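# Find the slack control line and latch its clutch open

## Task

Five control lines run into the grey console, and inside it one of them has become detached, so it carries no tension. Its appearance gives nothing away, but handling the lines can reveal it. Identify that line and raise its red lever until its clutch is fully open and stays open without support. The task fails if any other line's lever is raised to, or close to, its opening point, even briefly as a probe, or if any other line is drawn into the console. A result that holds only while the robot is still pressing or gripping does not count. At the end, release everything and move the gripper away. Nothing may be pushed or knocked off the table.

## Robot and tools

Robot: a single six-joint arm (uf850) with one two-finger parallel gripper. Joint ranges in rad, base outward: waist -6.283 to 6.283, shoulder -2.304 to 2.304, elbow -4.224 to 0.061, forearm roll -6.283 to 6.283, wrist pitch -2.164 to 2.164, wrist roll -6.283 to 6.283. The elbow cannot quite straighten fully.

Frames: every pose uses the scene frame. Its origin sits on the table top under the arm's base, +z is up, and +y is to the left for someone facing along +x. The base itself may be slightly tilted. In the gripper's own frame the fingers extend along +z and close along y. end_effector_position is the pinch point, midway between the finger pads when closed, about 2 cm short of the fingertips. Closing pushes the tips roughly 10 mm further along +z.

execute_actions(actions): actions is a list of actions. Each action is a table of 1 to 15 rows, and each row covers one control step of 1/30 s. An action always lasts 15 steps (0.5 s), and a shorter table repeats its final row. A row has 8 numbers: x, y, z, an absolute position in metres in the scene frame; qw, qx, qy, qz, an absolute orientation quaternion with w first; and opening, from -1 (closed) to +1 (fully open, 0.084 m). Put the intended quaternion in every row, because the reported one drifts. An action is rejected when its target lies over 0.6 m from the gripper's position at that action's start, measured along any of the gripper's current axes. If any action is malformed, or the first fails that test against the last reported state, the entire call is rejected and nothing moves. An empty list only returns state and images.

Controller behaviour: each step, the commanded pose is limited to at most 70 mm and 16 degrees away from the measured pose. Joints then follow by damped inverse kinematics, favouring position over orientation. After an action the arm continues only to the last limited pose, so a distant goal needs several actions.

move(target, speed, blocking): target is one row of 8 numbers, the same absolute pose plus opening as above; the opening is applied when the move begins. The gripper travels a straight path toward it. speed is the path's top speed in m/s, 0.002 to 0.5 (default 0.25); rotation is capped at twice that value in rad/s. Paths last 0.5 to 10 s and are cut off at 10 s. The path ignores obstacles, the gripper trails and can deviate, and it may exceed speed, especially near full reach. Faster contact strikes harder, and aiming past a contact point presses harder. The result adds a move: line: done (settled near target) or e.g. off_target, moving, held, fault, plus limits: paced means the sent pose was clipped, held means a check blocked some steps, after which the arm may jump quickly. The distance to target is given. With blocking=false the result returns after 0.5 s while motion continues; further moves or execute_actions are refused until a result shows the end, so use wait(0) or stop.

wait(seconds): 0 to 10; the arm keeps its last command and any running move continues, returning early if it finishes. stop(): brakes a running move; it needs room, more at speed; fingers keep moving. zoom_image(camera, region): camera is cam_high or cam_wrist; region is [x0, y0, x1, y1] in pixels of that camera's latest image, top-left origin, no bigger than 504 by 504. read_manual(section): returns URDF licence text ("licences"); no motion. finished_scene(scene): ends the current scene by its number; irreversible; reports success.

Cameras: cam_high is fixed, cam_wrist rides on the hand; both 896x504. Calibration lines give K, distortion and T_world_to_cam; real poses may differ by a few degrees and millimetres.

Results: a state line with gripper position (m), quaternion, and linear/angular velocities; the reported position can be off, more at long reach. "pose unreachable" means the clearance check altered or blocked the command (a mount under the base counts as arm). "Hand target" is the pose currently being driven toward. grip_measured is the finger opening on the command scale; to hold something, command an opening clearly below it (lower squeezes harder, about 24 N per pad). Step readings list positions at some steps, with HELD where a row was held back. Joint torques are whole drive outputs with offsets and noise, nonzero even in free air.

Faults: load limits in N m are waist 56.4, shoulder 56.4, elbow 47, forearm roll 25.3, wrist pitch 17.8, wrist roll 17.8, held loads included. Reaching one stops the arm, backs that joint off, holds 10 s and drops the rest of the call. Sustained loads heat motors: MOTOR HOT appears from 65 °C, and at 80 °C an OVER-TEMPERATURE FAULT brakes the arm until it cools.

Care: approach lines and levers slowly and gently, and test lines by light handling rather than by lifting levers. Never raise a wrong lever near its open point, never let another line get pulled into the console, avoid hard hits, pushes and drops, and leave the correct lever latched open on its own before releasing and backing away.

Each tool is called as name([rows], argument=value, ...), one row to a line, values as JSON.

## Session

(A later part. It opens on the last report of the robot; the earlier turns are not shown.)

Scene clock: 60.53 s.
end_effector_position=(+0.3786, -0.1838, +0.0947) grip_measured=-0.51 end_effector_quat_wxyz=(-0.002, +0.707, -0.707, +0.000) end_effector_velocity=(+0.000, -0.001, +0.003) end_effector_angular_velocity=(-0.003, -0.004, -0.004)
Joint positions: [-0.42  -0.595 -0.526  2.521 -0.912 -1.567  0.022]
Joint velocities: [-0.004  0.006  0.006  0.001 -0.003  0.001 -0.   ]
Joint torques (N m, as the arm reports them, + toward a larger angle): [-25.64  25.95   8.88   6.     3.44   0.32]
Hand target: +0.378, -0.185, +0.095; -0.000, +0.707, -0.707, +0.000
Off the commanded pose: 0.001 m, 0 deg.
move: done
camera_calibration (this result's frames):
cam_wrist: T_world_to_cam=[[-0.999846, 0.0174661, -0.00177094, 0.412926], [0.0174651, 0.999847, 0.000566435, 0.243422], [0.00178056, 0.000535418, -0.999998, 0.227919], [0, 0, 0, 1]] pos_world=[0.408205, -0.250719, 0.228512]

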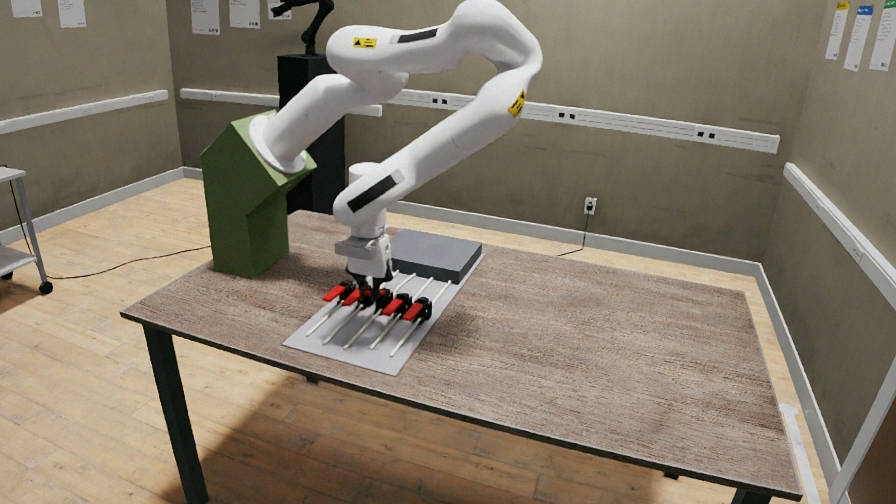

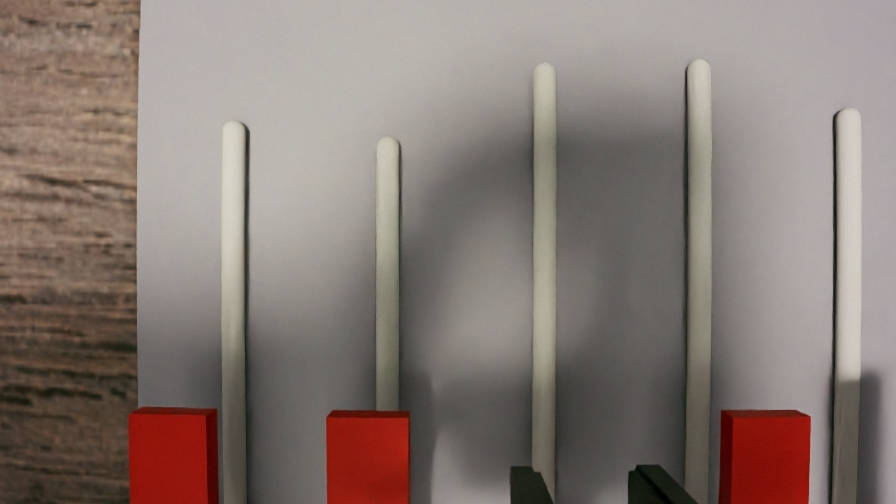

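execute_actions([
  [[0.38,-0.176,0.104,0,0.7071,-0.7071,0,-0.58]],
  [[0.38,-0.166,0.114,0,0.7071,-0.7071,0,-0.58]],
  [[0.38,-0.154,0.122,0,0.7071,-0.7071,0,-0.58]],
  [[0.38,-0.14,0.128,0,0.7071,-0.7071,0,-0.58]],
  [[0.38,-0.125,0.131,0,0.7071,-0.7071,0,-0.58]],
])

zoom_image(camera="cam_high", region=[270,220,500,380])

Scene clock: 67.77 s.
end_effector_position=(+0.3798, -0.1251, +0.1310) grip_measured=-0.51 end_effector_quat_wxyz=(+0.000, +0.707, -0.707, -0.000) end_effector_velocity=(+0.000, +0.001, -0.000) end_effector_angular_velocity=(-0.002, +0.000, -0.001)
Joint positions: [-0.305 -0.447 -0.372  2.635 -0.918 -1.563  0.022]
Joint velocities: [ 0.005  0.002  0.001  0.007  0.001 -0.     0.   ]
Joint torques (N m, as the arm reports them, + toward a larger angle): [ 0.1  23.92  5.18 -0.84 -0.83  0.44]
Hand target: +0.380, -0.125, +0.131; +0.000, +0.707, -0.707, +0.000
Off the commanded pose: 0.000 m, 0 deg.
Step readings (end_effector_position; steps 1 to 15: 1st action; 16 to 30: 2nd action; 31 to 45: 3rd action; 46 to 60: 4th action; 61 to 75: 5th action):
0: (+0.3788, -0.1841, +0.0948)
1: (+0.3788, -0.1840, +0.0948)
2: (+0.3788, -0.1836, +0.0953)
4: (+0.3791, -0.1812, +0.0988)
8: (+0.3792, -0.1782, +0.1029)
15: (+0.3794, -0.1770, +0.1041)
16: (+0.3794, -0.1769, +0.1041)
17: (+0.3794, -0.1763, +0.1047)
19: (+0.3795, -0.1725, +0.1085)
23: (+0.3795, -0.1676, +0.1127)
30: (+0.3796, -0.1661, +0.1139)
31: (+0.3796, -0.1660, +0.1140)
32: (+0.3796, -0.1653, +0.1145)
34: (+0.3796, -0.1608, +0.1175)
38: (+0.3796, -0.1552, +0.1209)
45: (+0.3797, -0.1538, +0.1218)
46: (+0.3797, -0.1537, +0.1219)
47: (+0.3797, -0.1529, +0.1223)
49: (+0.3797, -0.1478, +0.1247)
53: (+0.3797, -0.1419, +0.1271)
60: (+0.3798, -0.1401, +0.1279)
61: (+0.3798, -0.1400, +0.1279)
62: (+0.3798, -0.1393, +0.1281)
64: (+0.3797, -0.1337, +0.1294)
68: (+0.3797, -0.1267, +0.1308)
75: end_effector_position above
camera_calibration (this result's frames):
cam_wrist: T_world_to_cam=[[-0.999826, 0.0185666, 0.002032, 0.412818], [0.0185634, 0.999826, -0.00158604, 0.184511], [-0.0020611, -0.00154804, -0.999997, 0.265386], [0, 0, 0, 1]] pos_world=[0.409868, -0.191733, 0.264839]

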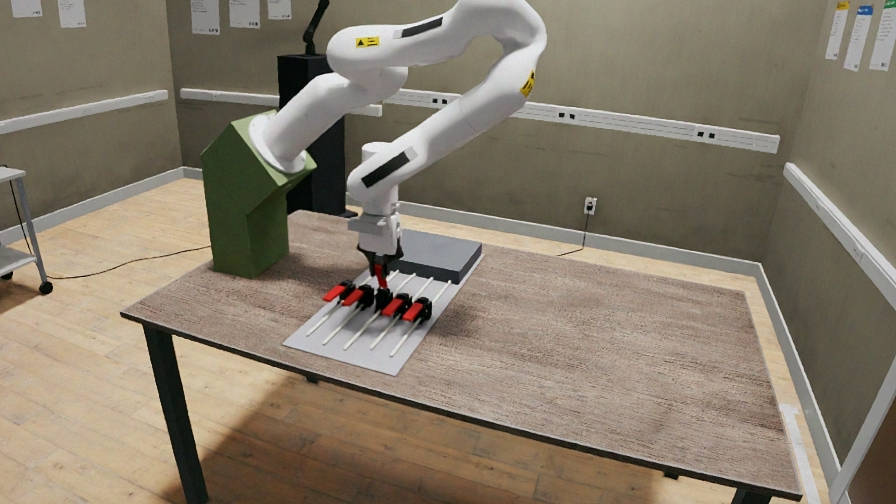

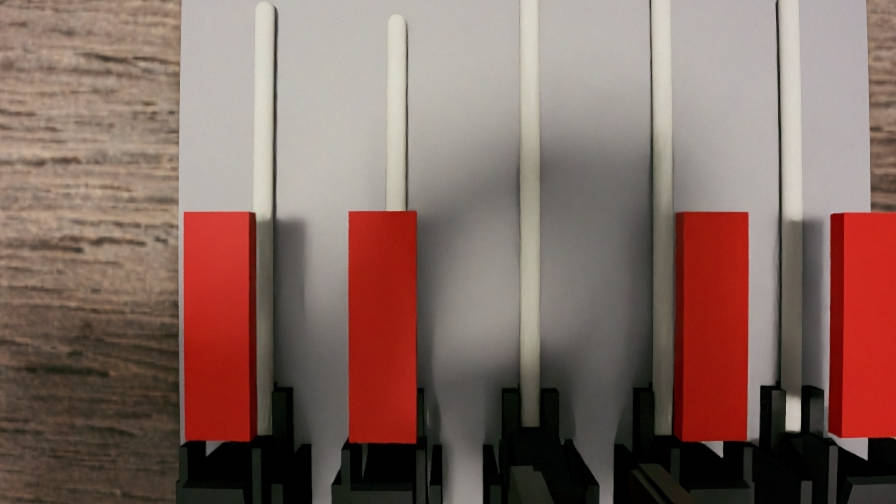

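Region (270, 220, 500, 380) of cam_high's 896x504 image, scaled by 2.191, with more detail than that image has; it fills the top 351 rows of this view, and the rest is white.

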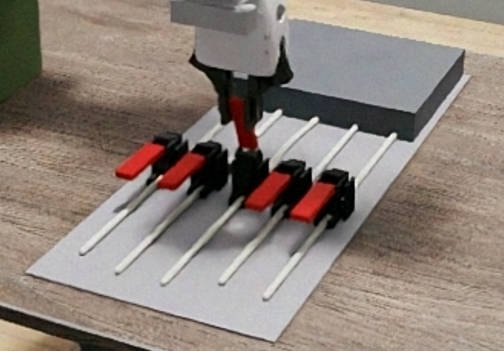

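Still short of vertical; continue.

execute_actions([
  [[0.38,-0.11,0.134,0,0.7071,-0.7071,0,-0.55]],
  [[0.38,-0.095,0.135,0,0.7071,-0.7071,0,-0.55]],
  [[0.38,-0.08,0.133,0,0.7071,-0.7071,0,-0.55]],
  [[0.38,-0.065,0.128,0,0.7071,-0.7071,0,-0.55]],
])

zoom_image(camera="cam_high", region=[270,220,500,380])

Scene clock: 72.83 s.
end_effector_position=(+0.3799, -0.0652, +0.1281) grip_measured=-0.51 end_effector_quat_wxyz=(+0.000, +0.707, -0.707, -0.000) end_effector_velocity=(-0.001, +0.002, -0.000) end_effector_angular_velocity=(-0.001, +0.000, -0.000)
Joint positions: [-0.101 -0.423 -0.318  2.835 -0.952 -1.556  0.022]
Joint velocities: [ 0.008 -0.001  0.001  0.009 -0.003 -0.    -0.   ]
Joint torques (N m, as the arm reports them, + toward a larger angle): [-0.75 30.2   8.27 -1.02 -2.12  0.61]
Hand target: +0.380, -0.065, +0.128; +0.000, +0.707, -0.707, +0.000
Off the commanded pose: 0.000 m, 0 deg.
Step readings (end_effector_position; steps 1 to 15: 1st action; 16 to 30: 2nd action; 31 to 45: 3rd action; 46 to 60: 4th action):
0: (+0.3800, -0.1250, +0.1310)
1: (+0.3800, -0.1250, +0.1310)
2: (+0.3800, -0.1243, +0.1311)
4: (+0.3800, -0.1185, +0.1321)
8: (+0.3800, -0.1117, +0.1332)
15: (+0.3800, -0.1101, +0.1337)
16: (+0.3800, -0.1101, +0.1337)
17: (+0.3800, -0.1094, +0.1338)
19: (+0.3799, -0.1039, +0.1344)
23: (+0.3799, -0.0971, +0.1349)
30: (+0.3800, -0.0953, +0.1350)
31: (+0.3800, -0.0953, +0.1350)
32: (+0.3800, -0.0946, +0.1349)
34: (+0.3799, -0.0890, +0.1344)
38: (+0.3799, -0.0821, +0.1334)
45: (+0.3799, -0.0803, +0.1331)
46: (+0.3799, -0.0802, +0.1331)
47: (+0.3800, -0.0796, +0.1328)
49: (+0.3799, -0.0740, +0.1312)
53: (+0.3799, -0.0670, +0.1289)
60: end_effector_position above
camera_calibration (this result's frames):
cam_wrist: T_world_to_cam=[[-0.999826, 0.0185888, 0.00176752, 0.411879], [0.0185857, 0.999826, -0.00174, 0.124664], [-0.00179956, -0.00170684, -0.999997, 0.262479], [0, 0, 0, 1]] pos_world=[0.409962, -0.13185, 0.261967]

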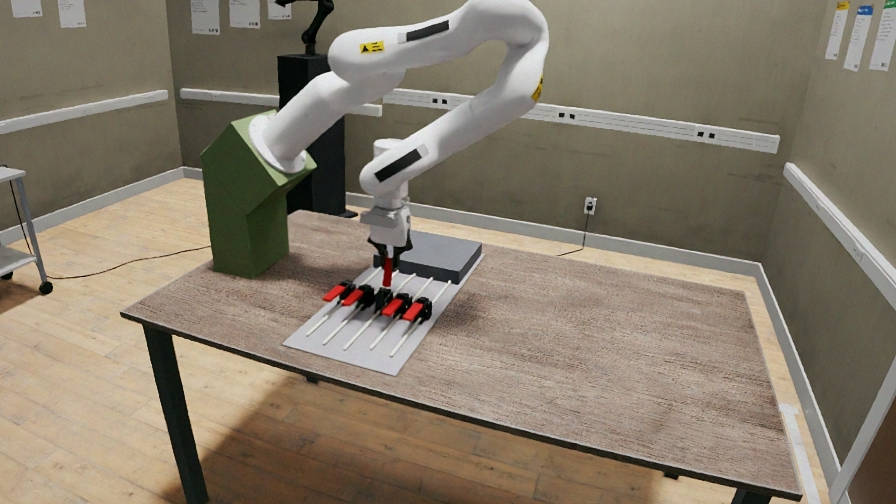

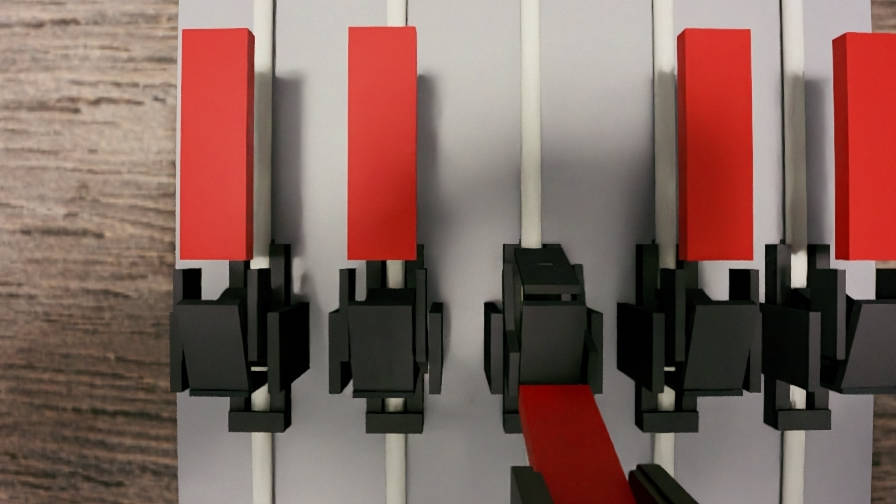

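Region (270, 220, 500, 380) of cam_high's 896x504 image, scaled by 2.191, with more detail than that image has; it fills the top 351 rows of this view, and the rest is white.

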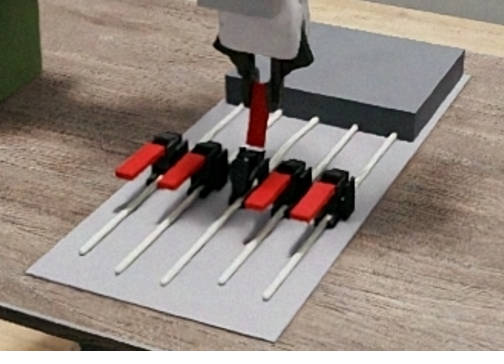

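execute_actions([
  [[0.38,-0.05,0.126,0,0.7071,-0.7071,0,-0.55]],
  [[0.38,-0.035,0.119,0,0.7071,-0.7071,0,-0.55]],
  [[0.38,-0.022,0.11,0,0.7071,-0.7071,0,-0.55]],
  [[0.38,-0.022,0.11,0,0.7071,-0.7071,0,0.1]],
  [[0.38,-0.022,0.16,0,0.7071,-0.7071,0,0.1]],
  [[0.38,-0.0,0.21,0,0.7071,-0.7071,0,0.1]],
])

zoom_image(camera="cam_high", region=[270,220,500,380])

Scene clock: 79.93 s.
end_effector_position=(+0.3794, -0.0005, +0.2079) grip_measured=+0.09 end_effector_quat_wxyz=(-0.002, +0.707, -0.707, +0.000) end_effector_velocity=(+0.007, +0.006, +0.019) end_effector_angular_velocity=(-0.012, +0.019, +0.002)
Joint positions: [ 0.116 -0.061 -0.107  3.019 -0.81  -1.505  0.048]
Joint velocities: [ 0.036  0.135  0.028  0.04   0.126  0.003 -0.   ]
Joint torques (N m, as the arm reports them, + toward a larger angle): [-1.18 23.73  5.37  1.23 -0.78  0.54]
Hand target: +0.380, +0.000, +0.210; -0.000, +0.707, -0.707, -0.000
Off the commanded pose: 0.002 m, 0 deg.
Step readings (end_effector_position; steps 1 to 15: 1st action; 16 to 30: 2nd action; 31 to 45: 3rd action; 46 to 60: 4th action; 61 to 75: 5th action; 76 to 90: 6th action):
0: (+0.3800, -0.0651, +0.1280)
1: (+0.3800, -0.0650, +0.1280)
2: (+0.3800, -0.0645, +0.1279)
4: (+0.3800, -0.0594, +0.1270)
8: (+0.3800, -0.0523, +0.1262)
15: (+0.3800, -0.0504, +0.1260)
16: (+0.3800, -0.0503, +0.1260)
17: (+0.3800, -0.0497, +0.1257)
19: (+0.3800, -0.0442, +0.1234)
23: (+0.3800, -0.0371, +0.1202)
30: (+0.3800, -0.0354, +0.1191)
31: (+0.3800, -0.0354, +0.1191)
32: (+0.3800, -0.0348, +0.1187)
34: (+0.3800, -0.0299, +0.1155)
38: (+0.3800, -0.0239, +0.1114)
45: (+0.3800, -0.0225, +0.1102)
46: (+0.3801, -0.0224, +0.1101)
47: (+0.3807, -0.0214, +0.1102)
49: (+0.3812, -0.0209, +0.1102)
53: (+0.3806, -0.0214, +0.1101)
60: (+0.3801, -0.0219, +0.1100)
61: (+0.3801, -0.0219, +0.1100)
62: (+0.3800, -0.0219, +0.1109)
64: (+0.3795, -0.0219, +0.1217)
68: (+0.3775, -0.0218, +0.1471)
75: (+0.3796, -0.0219, +0.1586)
76: (+0.3797, -0.0219, +0.1590)
77: (+0.3797, -0.0215, +0.1600)
79: (+0.3793, -0.0169, +0.1695)
83: (+0.3765, -0.0052, +0.1942)
90: end_effector_position above
camera_calibration (this result's frames):
cam_wrist: T_world_to_cam=[[-0.999817, 0.0190943, -0.000855354, 0.410548], [0.0190943, 0.999818, 0.0000081399, 0.059474], [0.000855353, -0.000008194, -1, 0.341349], [0, 0, 0, 1]] pos_world=[0.409046, -0.0672995, 0.341699]

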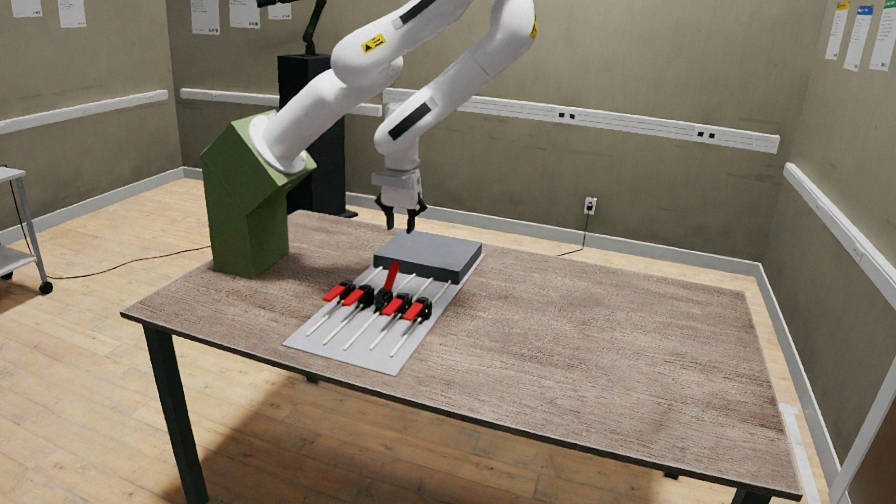

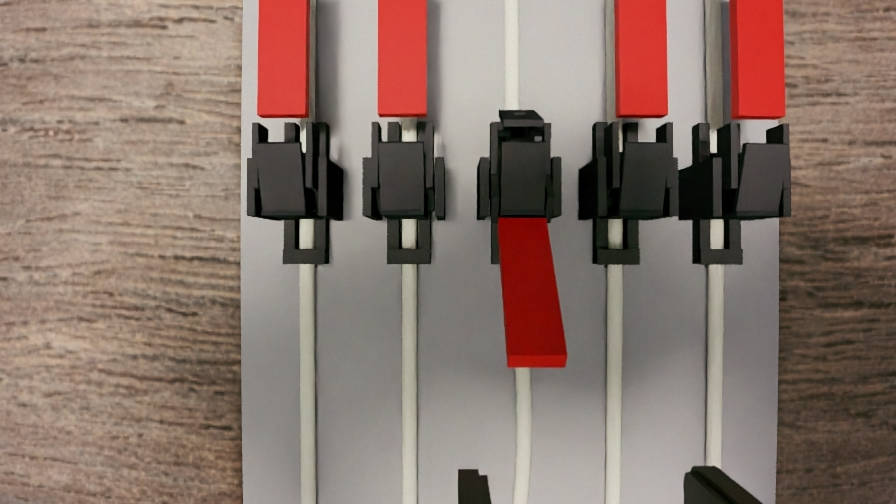

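Region (270, 220, 500, 380) of cam_high's 896x504 image, scaled by 2.191, with more detail than that image has; it fills the top 351 rows of this view, and the rest is white.

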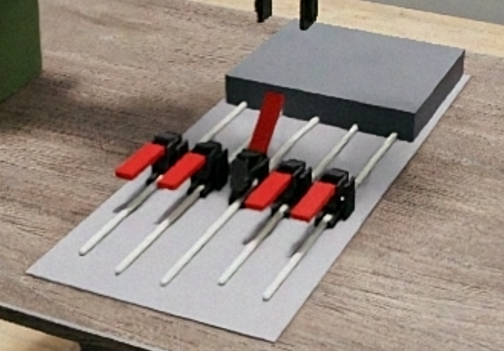

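move(target=[0.38,-0.03,0.14,0,0.7071,-0.7071,0,-1])

move(target=[0.38,-0.03,0.118,0,0.7071,-0.7071,0,-1], speed=0.02)

Scene clock: 85.17 s.
end_effector_position=(+0.3801, -0.0300, +0.1404) grip_measured=-1.00 end_effector_quat_wxyz=(+0.000, +0.707, -0.707, +0.000) end_effector_velocity=(+0.000, +0.000, -0.002) end_effector_angular_velocity=(+0.001, -0.002, +0.001)
Joint positions: [ 0.023 -0.365 -0.269  2.949 -0.947 -1.539  0.   ]
Joint velocities: [ 0.    -0.007 -0.004 -0.001 -0.004 -0.001  0.   ]
Joint torques (N m, as the arm reports them, + toward a larger angle): [-4.22 26.36  7.85  0.82 -0.64  0.49]
Hand target: +0.380, -0.030, +0.140; +0.000, +0.707, -0.707, +0.000
Off the commanded pose: 0.000 m, 0 deg.
move: done
camera_calibration (this result's frames):
cam_wrist: T_world_to_cam=[[-0.99983, 0.0183332, 0.00169863, 0.41134], [0.0183297, 0.99983, -0.00206188, 0.0895952], [-0.00173614, -0.00203039, -0.999996, 0.274744], [0, 0, 0, 1]] pos_world=[0.410105, -0.0965633, 0.274229]

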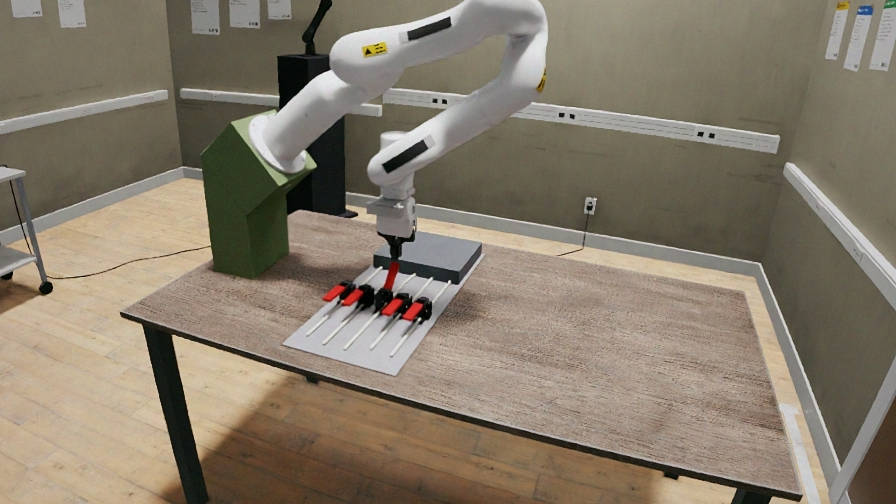

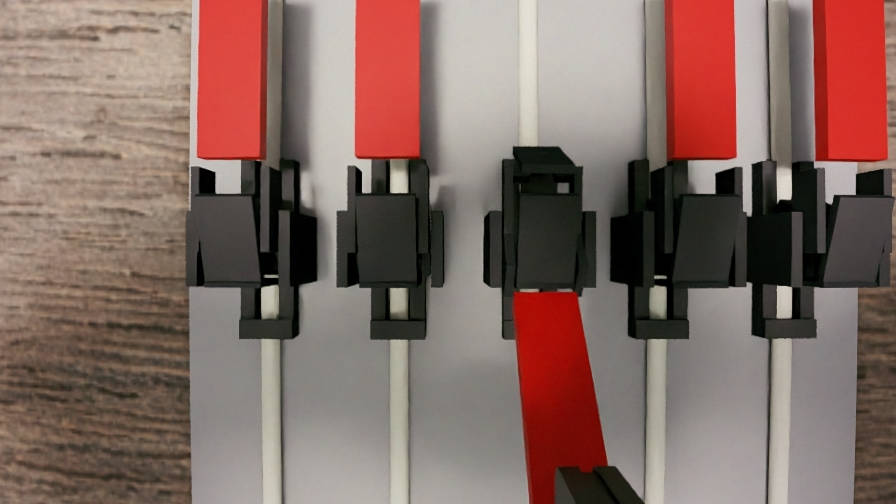

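Scene clock: 86.57 s.
end_effector_position=(+0.3800, -0.0301, +0.1182) grip_measured=-1.00 end_effector_quat_wxyz=(+0.000, +0.707, -0.707, +0.000) end_effector_velocity=(+0.000, -0.000, -0.002) end_effector_angular_velocity=(-0.001, -0.001, -0.001)
Joint positions: [ 0.036 -0.443 -0.321  2.963 -0.973 -1.543  0.   ]
Joint velocities: [ 0.001 -0.006 -0.004  0.002 -0.003  0.     0.   ]
Joint torques (N m, as the arm reports them, + toward a larger angle): [-2.45 25.99  7.8   0.91 -0.76  0.58]
Hand target: +0.380, -0.030, +0.118; +0.000, +0.707, -0.707, +0.000
Off the commanded pose: 0.000 m, 0 deg.
move: done
camera_calibration (this result's frames):
cam_wrist: T_world_to_cam=[[-0.999827, 0.0185041, 0.00165728, 0.411358], [0.0185011, 0.999827, -0.00183361, 0.0895032], [-0.00169092, -0.00180263, -0.999997, 0.252566], [0, 0, 0, 1]] pos_world=[0.410058, -0.0966443, 0.252048]

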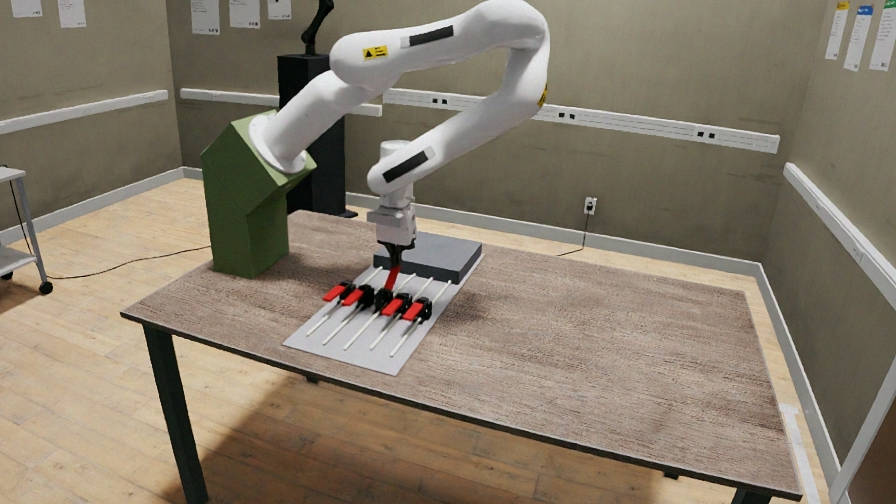

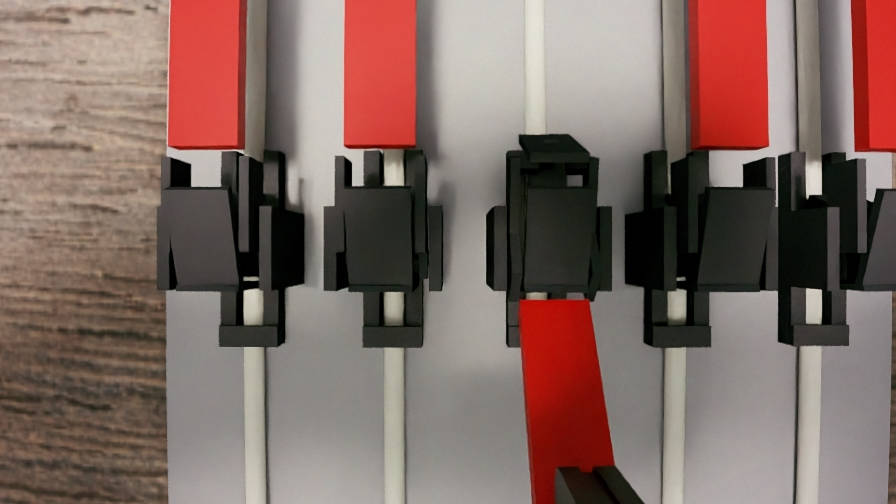

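move(target=[0.38,-0.03,0.106,0,0.7071,-0.7071,0,-1], speed=0.02)

Scene clock: 89.70 s.
end_effector_position=(+0.3801, -0.0301, +0.1062) grip_measured=-1.00 end_effector_quat_wxyz=(+0.000, +0.707, -0.707, +0.000) end_effector_velocity=(+0.000, +0.001, -0.002) end_effector_angular_velocity=(+0.003, +0.000, +0.002)
Joint positions: [ 0.042 -0.482 -0.349  2.971 -0.984 -1.545  0.   ]
Joint velocities: [ 0.002 -0.006 -0.005 -0.002 -0.001 -0.     0.   ]
Joint torques (N m, as the arm reports them, + toward a larger angle): [-3.32 27.66  8.52  1.52 -0.71  0.66]
Hand target: +0.380, -0.030, +0.106; +0.000, +0.707, -0.707, +0.000
Off the commanded pose: 0.000 m, 0 deg.
move: done
camera_calibration (this result's frames):
cam_wrist: T_world_to_cam=[[-0.999826, 0.0185906, 0.00158004, 0.411409], [0.0185877, 0.999825, -0.00187128, 0.0894577], [-0.00161456, -0.00184159, -0.999997, 0.240506], [0, 0, 0, 1]] pos_world=[0.410063, -0.0966476, 0.240023]

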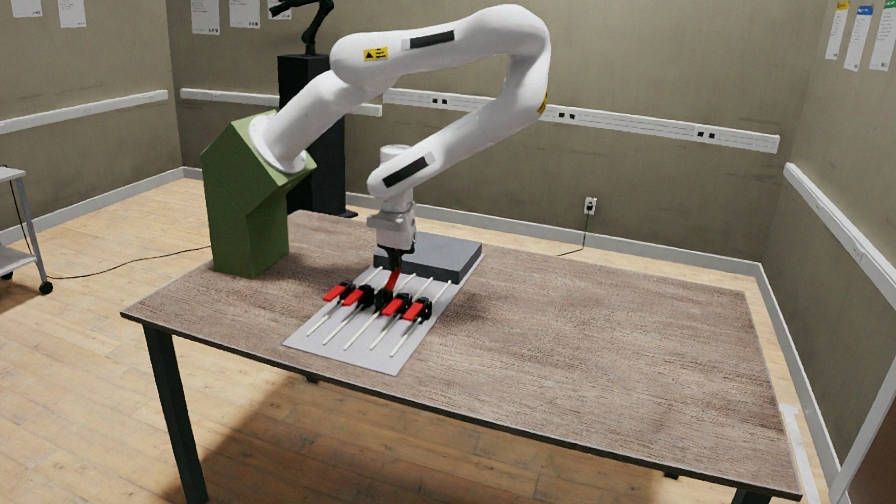

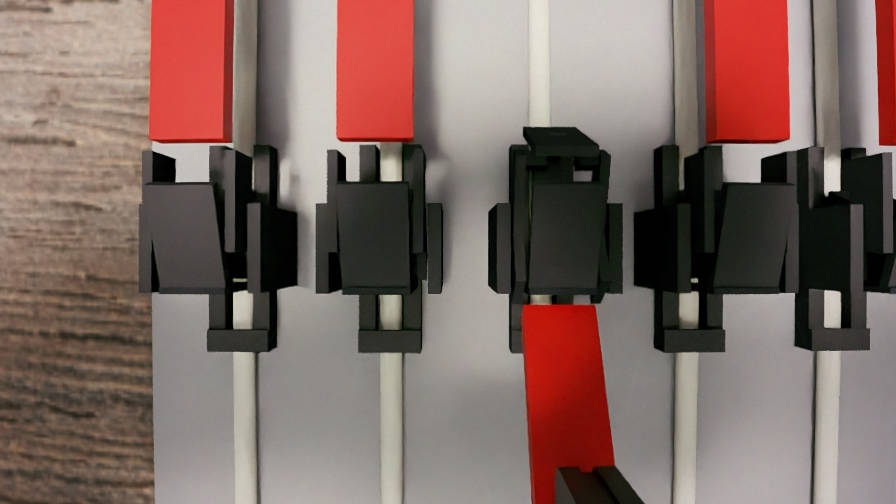

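move(target=[0.38,-0.03,0.096,0,0.7071,-0.7071,0,-1], speed=0.015)

Scene clock: 92.70 s.
end_effector_position=(+0.3800, -0.0300, +0.0962) grip_measured=-1.00 end_effector_quat_wxyz=(+0.000, +0.707, -0.707, +0.000) end_effector_velocity=(+0.000, +0.000, -0.002) end_effector_angular_velocity=(+0.001, -0.002, +0.001)
Joint positions: [ 0.047 -0.514 -0.373  2.976 -0.992 -1.545  0.   ]
Joint velocities: [ 0.002 -0.007 -0.005  0.    -0.003 -0.     0.   ]
Joint torques (N m, as the arm reports them, + toward a larger angle): [-2.52 27.96  7.79  1.61 -0.7   0.58]
Hand target: +0.380, -0.030, +0.096; +0.000, +0.707, -0.707, +0.000
Off the commanded pose: 0.000 m, 0 deg.
move: done
camera_calibration (this result's frames):
cam_wrist: T_world_to_cam=[[-0.999827, 0.0185426, 0.00165551, 0.411374], [0.0185397, 0.999827, -0.0017762, 0.089405], [-0.00168815, -0.0017452, -0.999997, 0.23056], [0, 0, 0, 1]] pos_world=[0.410034, -0.096615, 0.230037]

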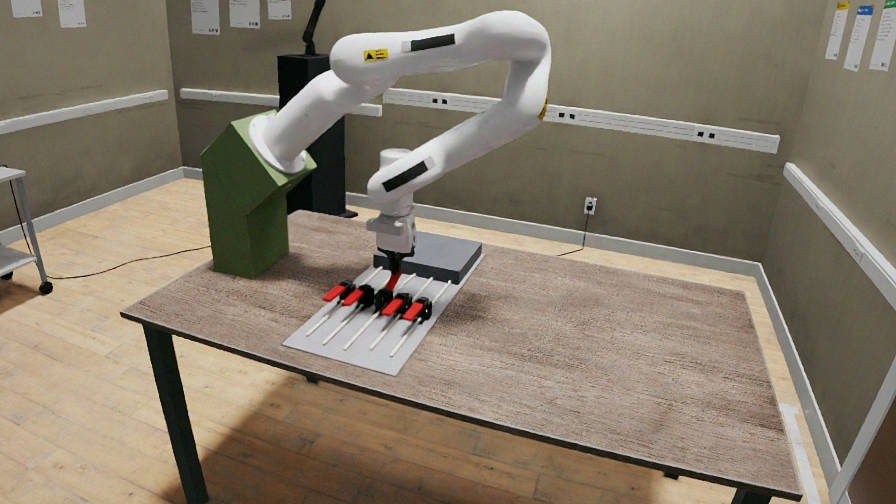

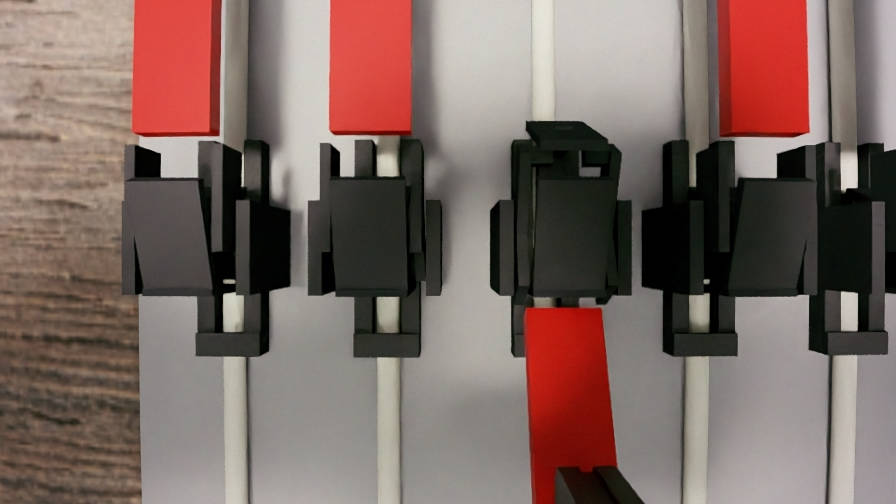

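It's moving; keep going.

move(target=[0.38,-0.03,0.084,0,0.7071,-0.7071,0,-1], speed=0.015)

Scene clock: 96.77 s.
end_effector_position=(+0.3800, -0.0300, +0.0842) grip_measured=-1.00 end_effector_quat_wxyz=(+0.000, +0.707, -0.707, +0.000) end_effector_velocity=(+0.000, +0.000, -0.002) end_effector_angular_velocity=(+0.000, -0.000, +0.001)
Joint positions: [ 0.053 -0.551 -0.402  2.982 -0.999 -1.546  0.   ]
Joint velocities: [ 0.002 -0.006 -0.006  0.001 -0.     0.     0.   ]
Joint torques (N m, as the arm reports them, + toward a larger angle): [-2.8  27.56  8.31  1.04 -0.66  0.44]
Hand target: +0.380, -0.030, +0.084; +0.000, +0.707, -0.707, +0.000
Off the commanded pose: 0.000 m, 0 deg.
move: done
camera_calibration (this result's frames):
cam_wrist: T_world_to_cam=[[-0.999827, 0.0185445, 0.00165092, 0.411397], [0.0185416, 0.999827, -0.00177926, 0.0893877], [-0.00168363, -0.00174834, -0.999997, 0.218558], [0, 0, 0, 1]] pos_world=[0.410036, -0.0966192, 0.218038]

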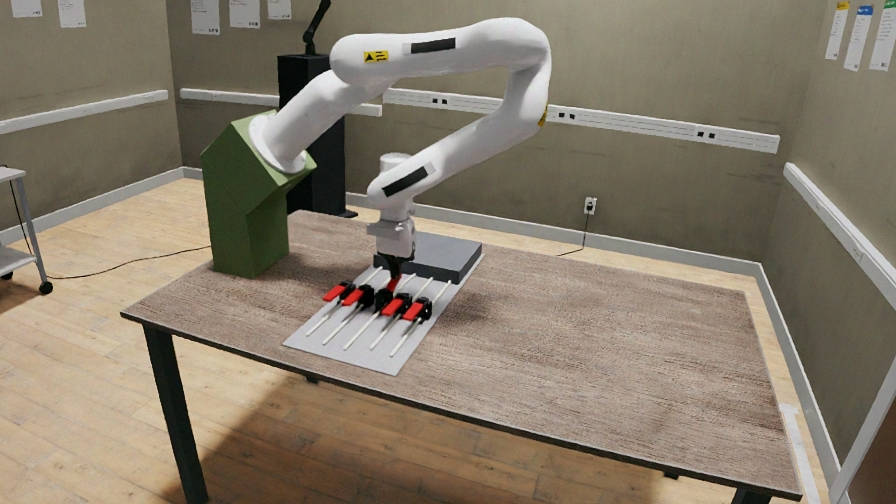

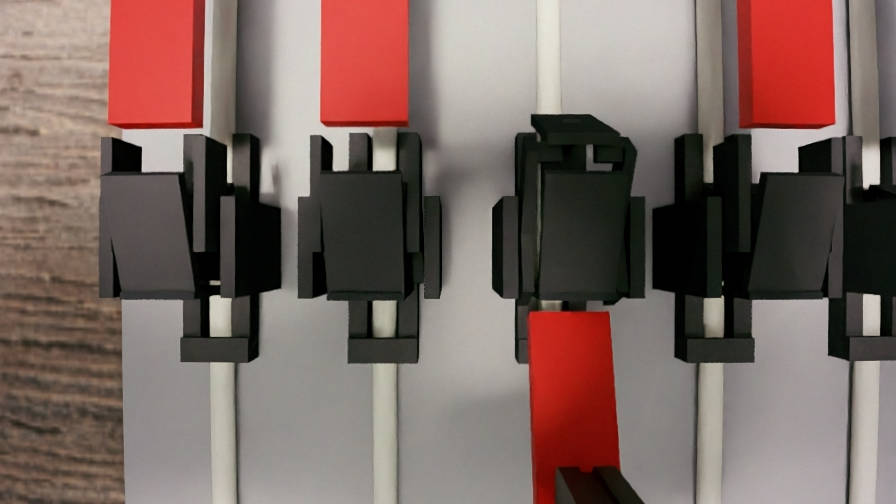

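move(target=[0.38,-0.03,0.074,0,0.7071,-0.7071,0,-1], speed=0.015)

Scene clock: 101.17 s.
end_effector_position=(+0.3800, -0.0300, +0.0742) grip_measured=-1.00 end_effector_quat_wxyz=(+0.000, +0.707, -0.707, +0.000) end_effector_velocity=(-0.002, -0.000, -0.001) end_effector_angular_velocity=(+0.000, +0.004, -0.000)
Joint positions: [ 0.058 -0.58  -0.426  2.986 -1.005 -1.546  0.   ]
Joint velocities: [-0.    -0.006 -0.003 -0.     0.001 -0.     0.   ]
Joint torques (N m, as the arm reports them, + toward a larger angle): [-3.09 24.3   8.89  0.79 -0.57  0.73]
Hand target: +0.380, -0.030, +0.074; +0.000, +0.707, -0.707, +0.000
Off the commanded pose: 0.000 m, 0 deg.
move: done
camera_calibration (this result's frames):
cam_wrist: T_world_to_cam=[[-0.999827, 0.0185533, 0.00164572, 0.411414], [0.0185503, 0.999826, -0.00177854, 0.0893636], [-0.00167843, -0.0017477, -0.999997, 0.208552], [0, 0, 0, 1]] pos_world=[0.410035, -0.0966167, 0.208033]

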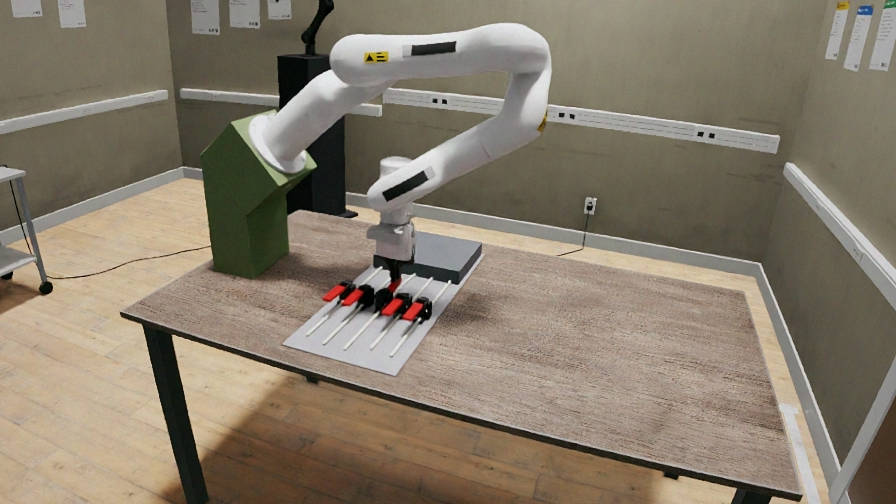

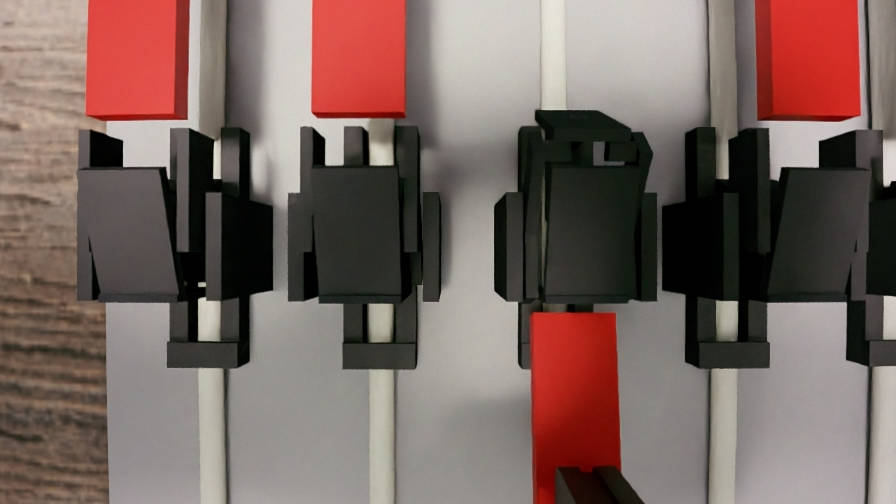

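Resistance rising; a touch more, then retreat.

move(target=[0.38,-0.03,0.07,0,0.7071,-0.7071,0,-1], speed=0.01)

move(target=[0.38,-0.03,0.22,0,0.7071,-0.7071,0,-1])

Scene clock: 105.03 s.
end_effector_position=(+0.3799, -0.0300, +0.0705) grip_measured=-1.00 end_effector_quat_wxyz=(-0.000, +0.707, -0.707, +0.000) end_effector_velocity=(-0.001, +0.000, -0.001) end_effector_angular_velocity=(+0.001, +0.002, +0.000)
Joint positions: [ 0.059 -0.591 -0.435  2.988 -1.007 -1.546  0.   ]
Joint velocities: [-0.    -0.005 -0.002 -0.001 -0.001 -0.     0.   ]
Joint torques (N m, as the arm reports them, + toward a larger angle): [-3.98 26.11  6.27  1.65  0.16  0.56]
Hand target: +0.380, -0.030, +0.070; -0.000, +0.707, -0.707, +0.000
Off the commanded pose: 0.000 m, 0 deg.
move: done
camera_calibration (this result's frames):
cam_wrist: T_world_to_cam=[[-0.999824, 0.0187107, 0.00107326, 0.41138], [0.0187089, 0.999823, -0.00172132, 0.089243], [-0.00110527, -0.00170094, -0.999998, 0.204616], [0, 0, 0, 1]] pos_world=[0.409865, -0.0965764, 0.204328]

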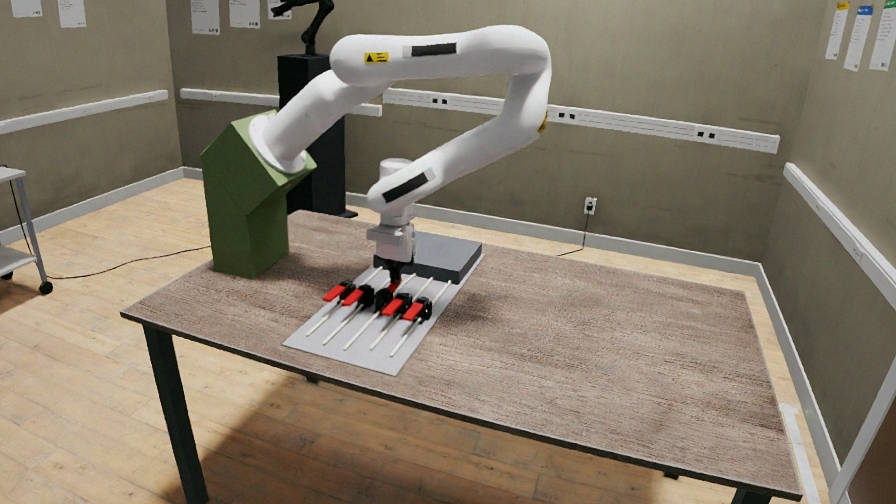

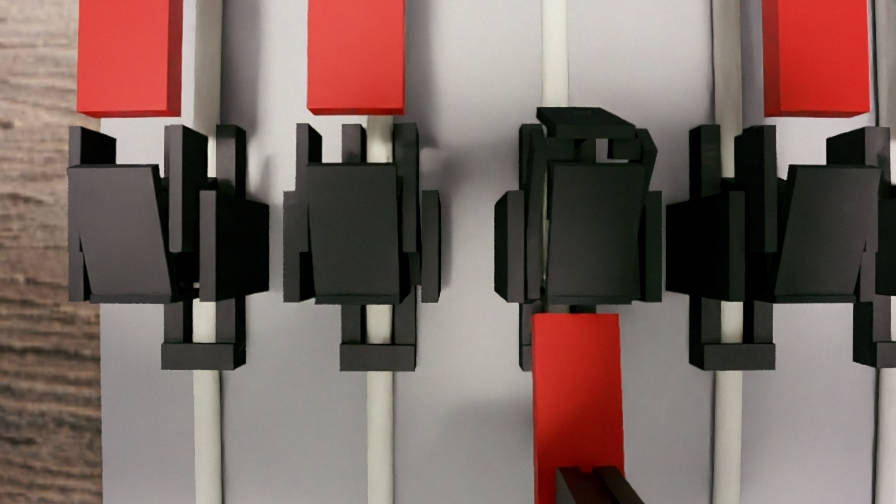

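Scene clock: 106.33 s.
end_effector_position=(+0.3797, -0.0296, +0.2196) grip_measured=-1.00 end_effector_quat_wxyz=(-0.000, +0.707, -0.707, -0.000) end_effector_velocity=(+0.000, -0.000, +0.002) end_effector_angular_velocity=(+0.003, +0.004, -0.002)
Joint positions: [-0.041 -0.013 -0.095  2.847 -0.774 -1.482  0.   ]
Joint velocities: [-0.005  0.016  0.003 -0.014  0.016  0.011  0.   ]
Joint torques (N m, as the arm reports them, + toward a larger angle): [-2.6  22.81  5.08  0.78 -0.64  0.54]
Hand target: +0.380, -0.030, +0.220; -0.000, +0.707, -0.707, -0.000
Off the commanded pose: 0.001 m, 0 deg.
move: done
camera_calibration (this result's frames):
cam_wrist: T_world_to_cam=[[-0.999818, 0.0190341, 0.00135577, 0.410945], [0.0190321, 0.999818, -0.00146014, 0.0889464], [-0.00138331, -0.00143407, -0.999998, 0.353852], [0, 0, 0, 1]] pos_world=[0.409667, -0.0962447, 0.353424]

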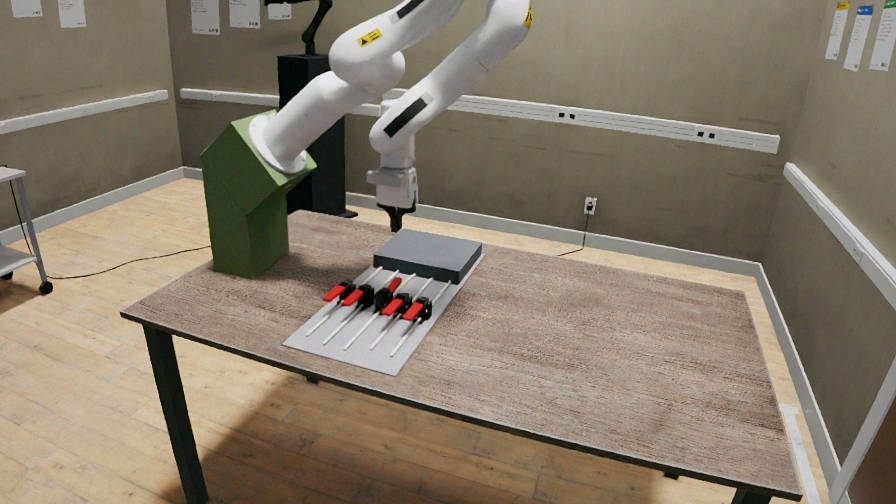

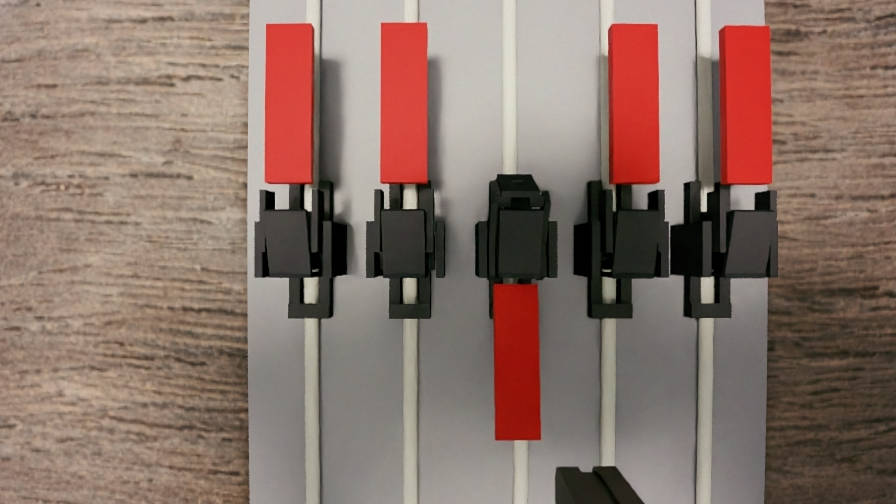

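finished_scene(scene=1)

The scene is finished: the task was done.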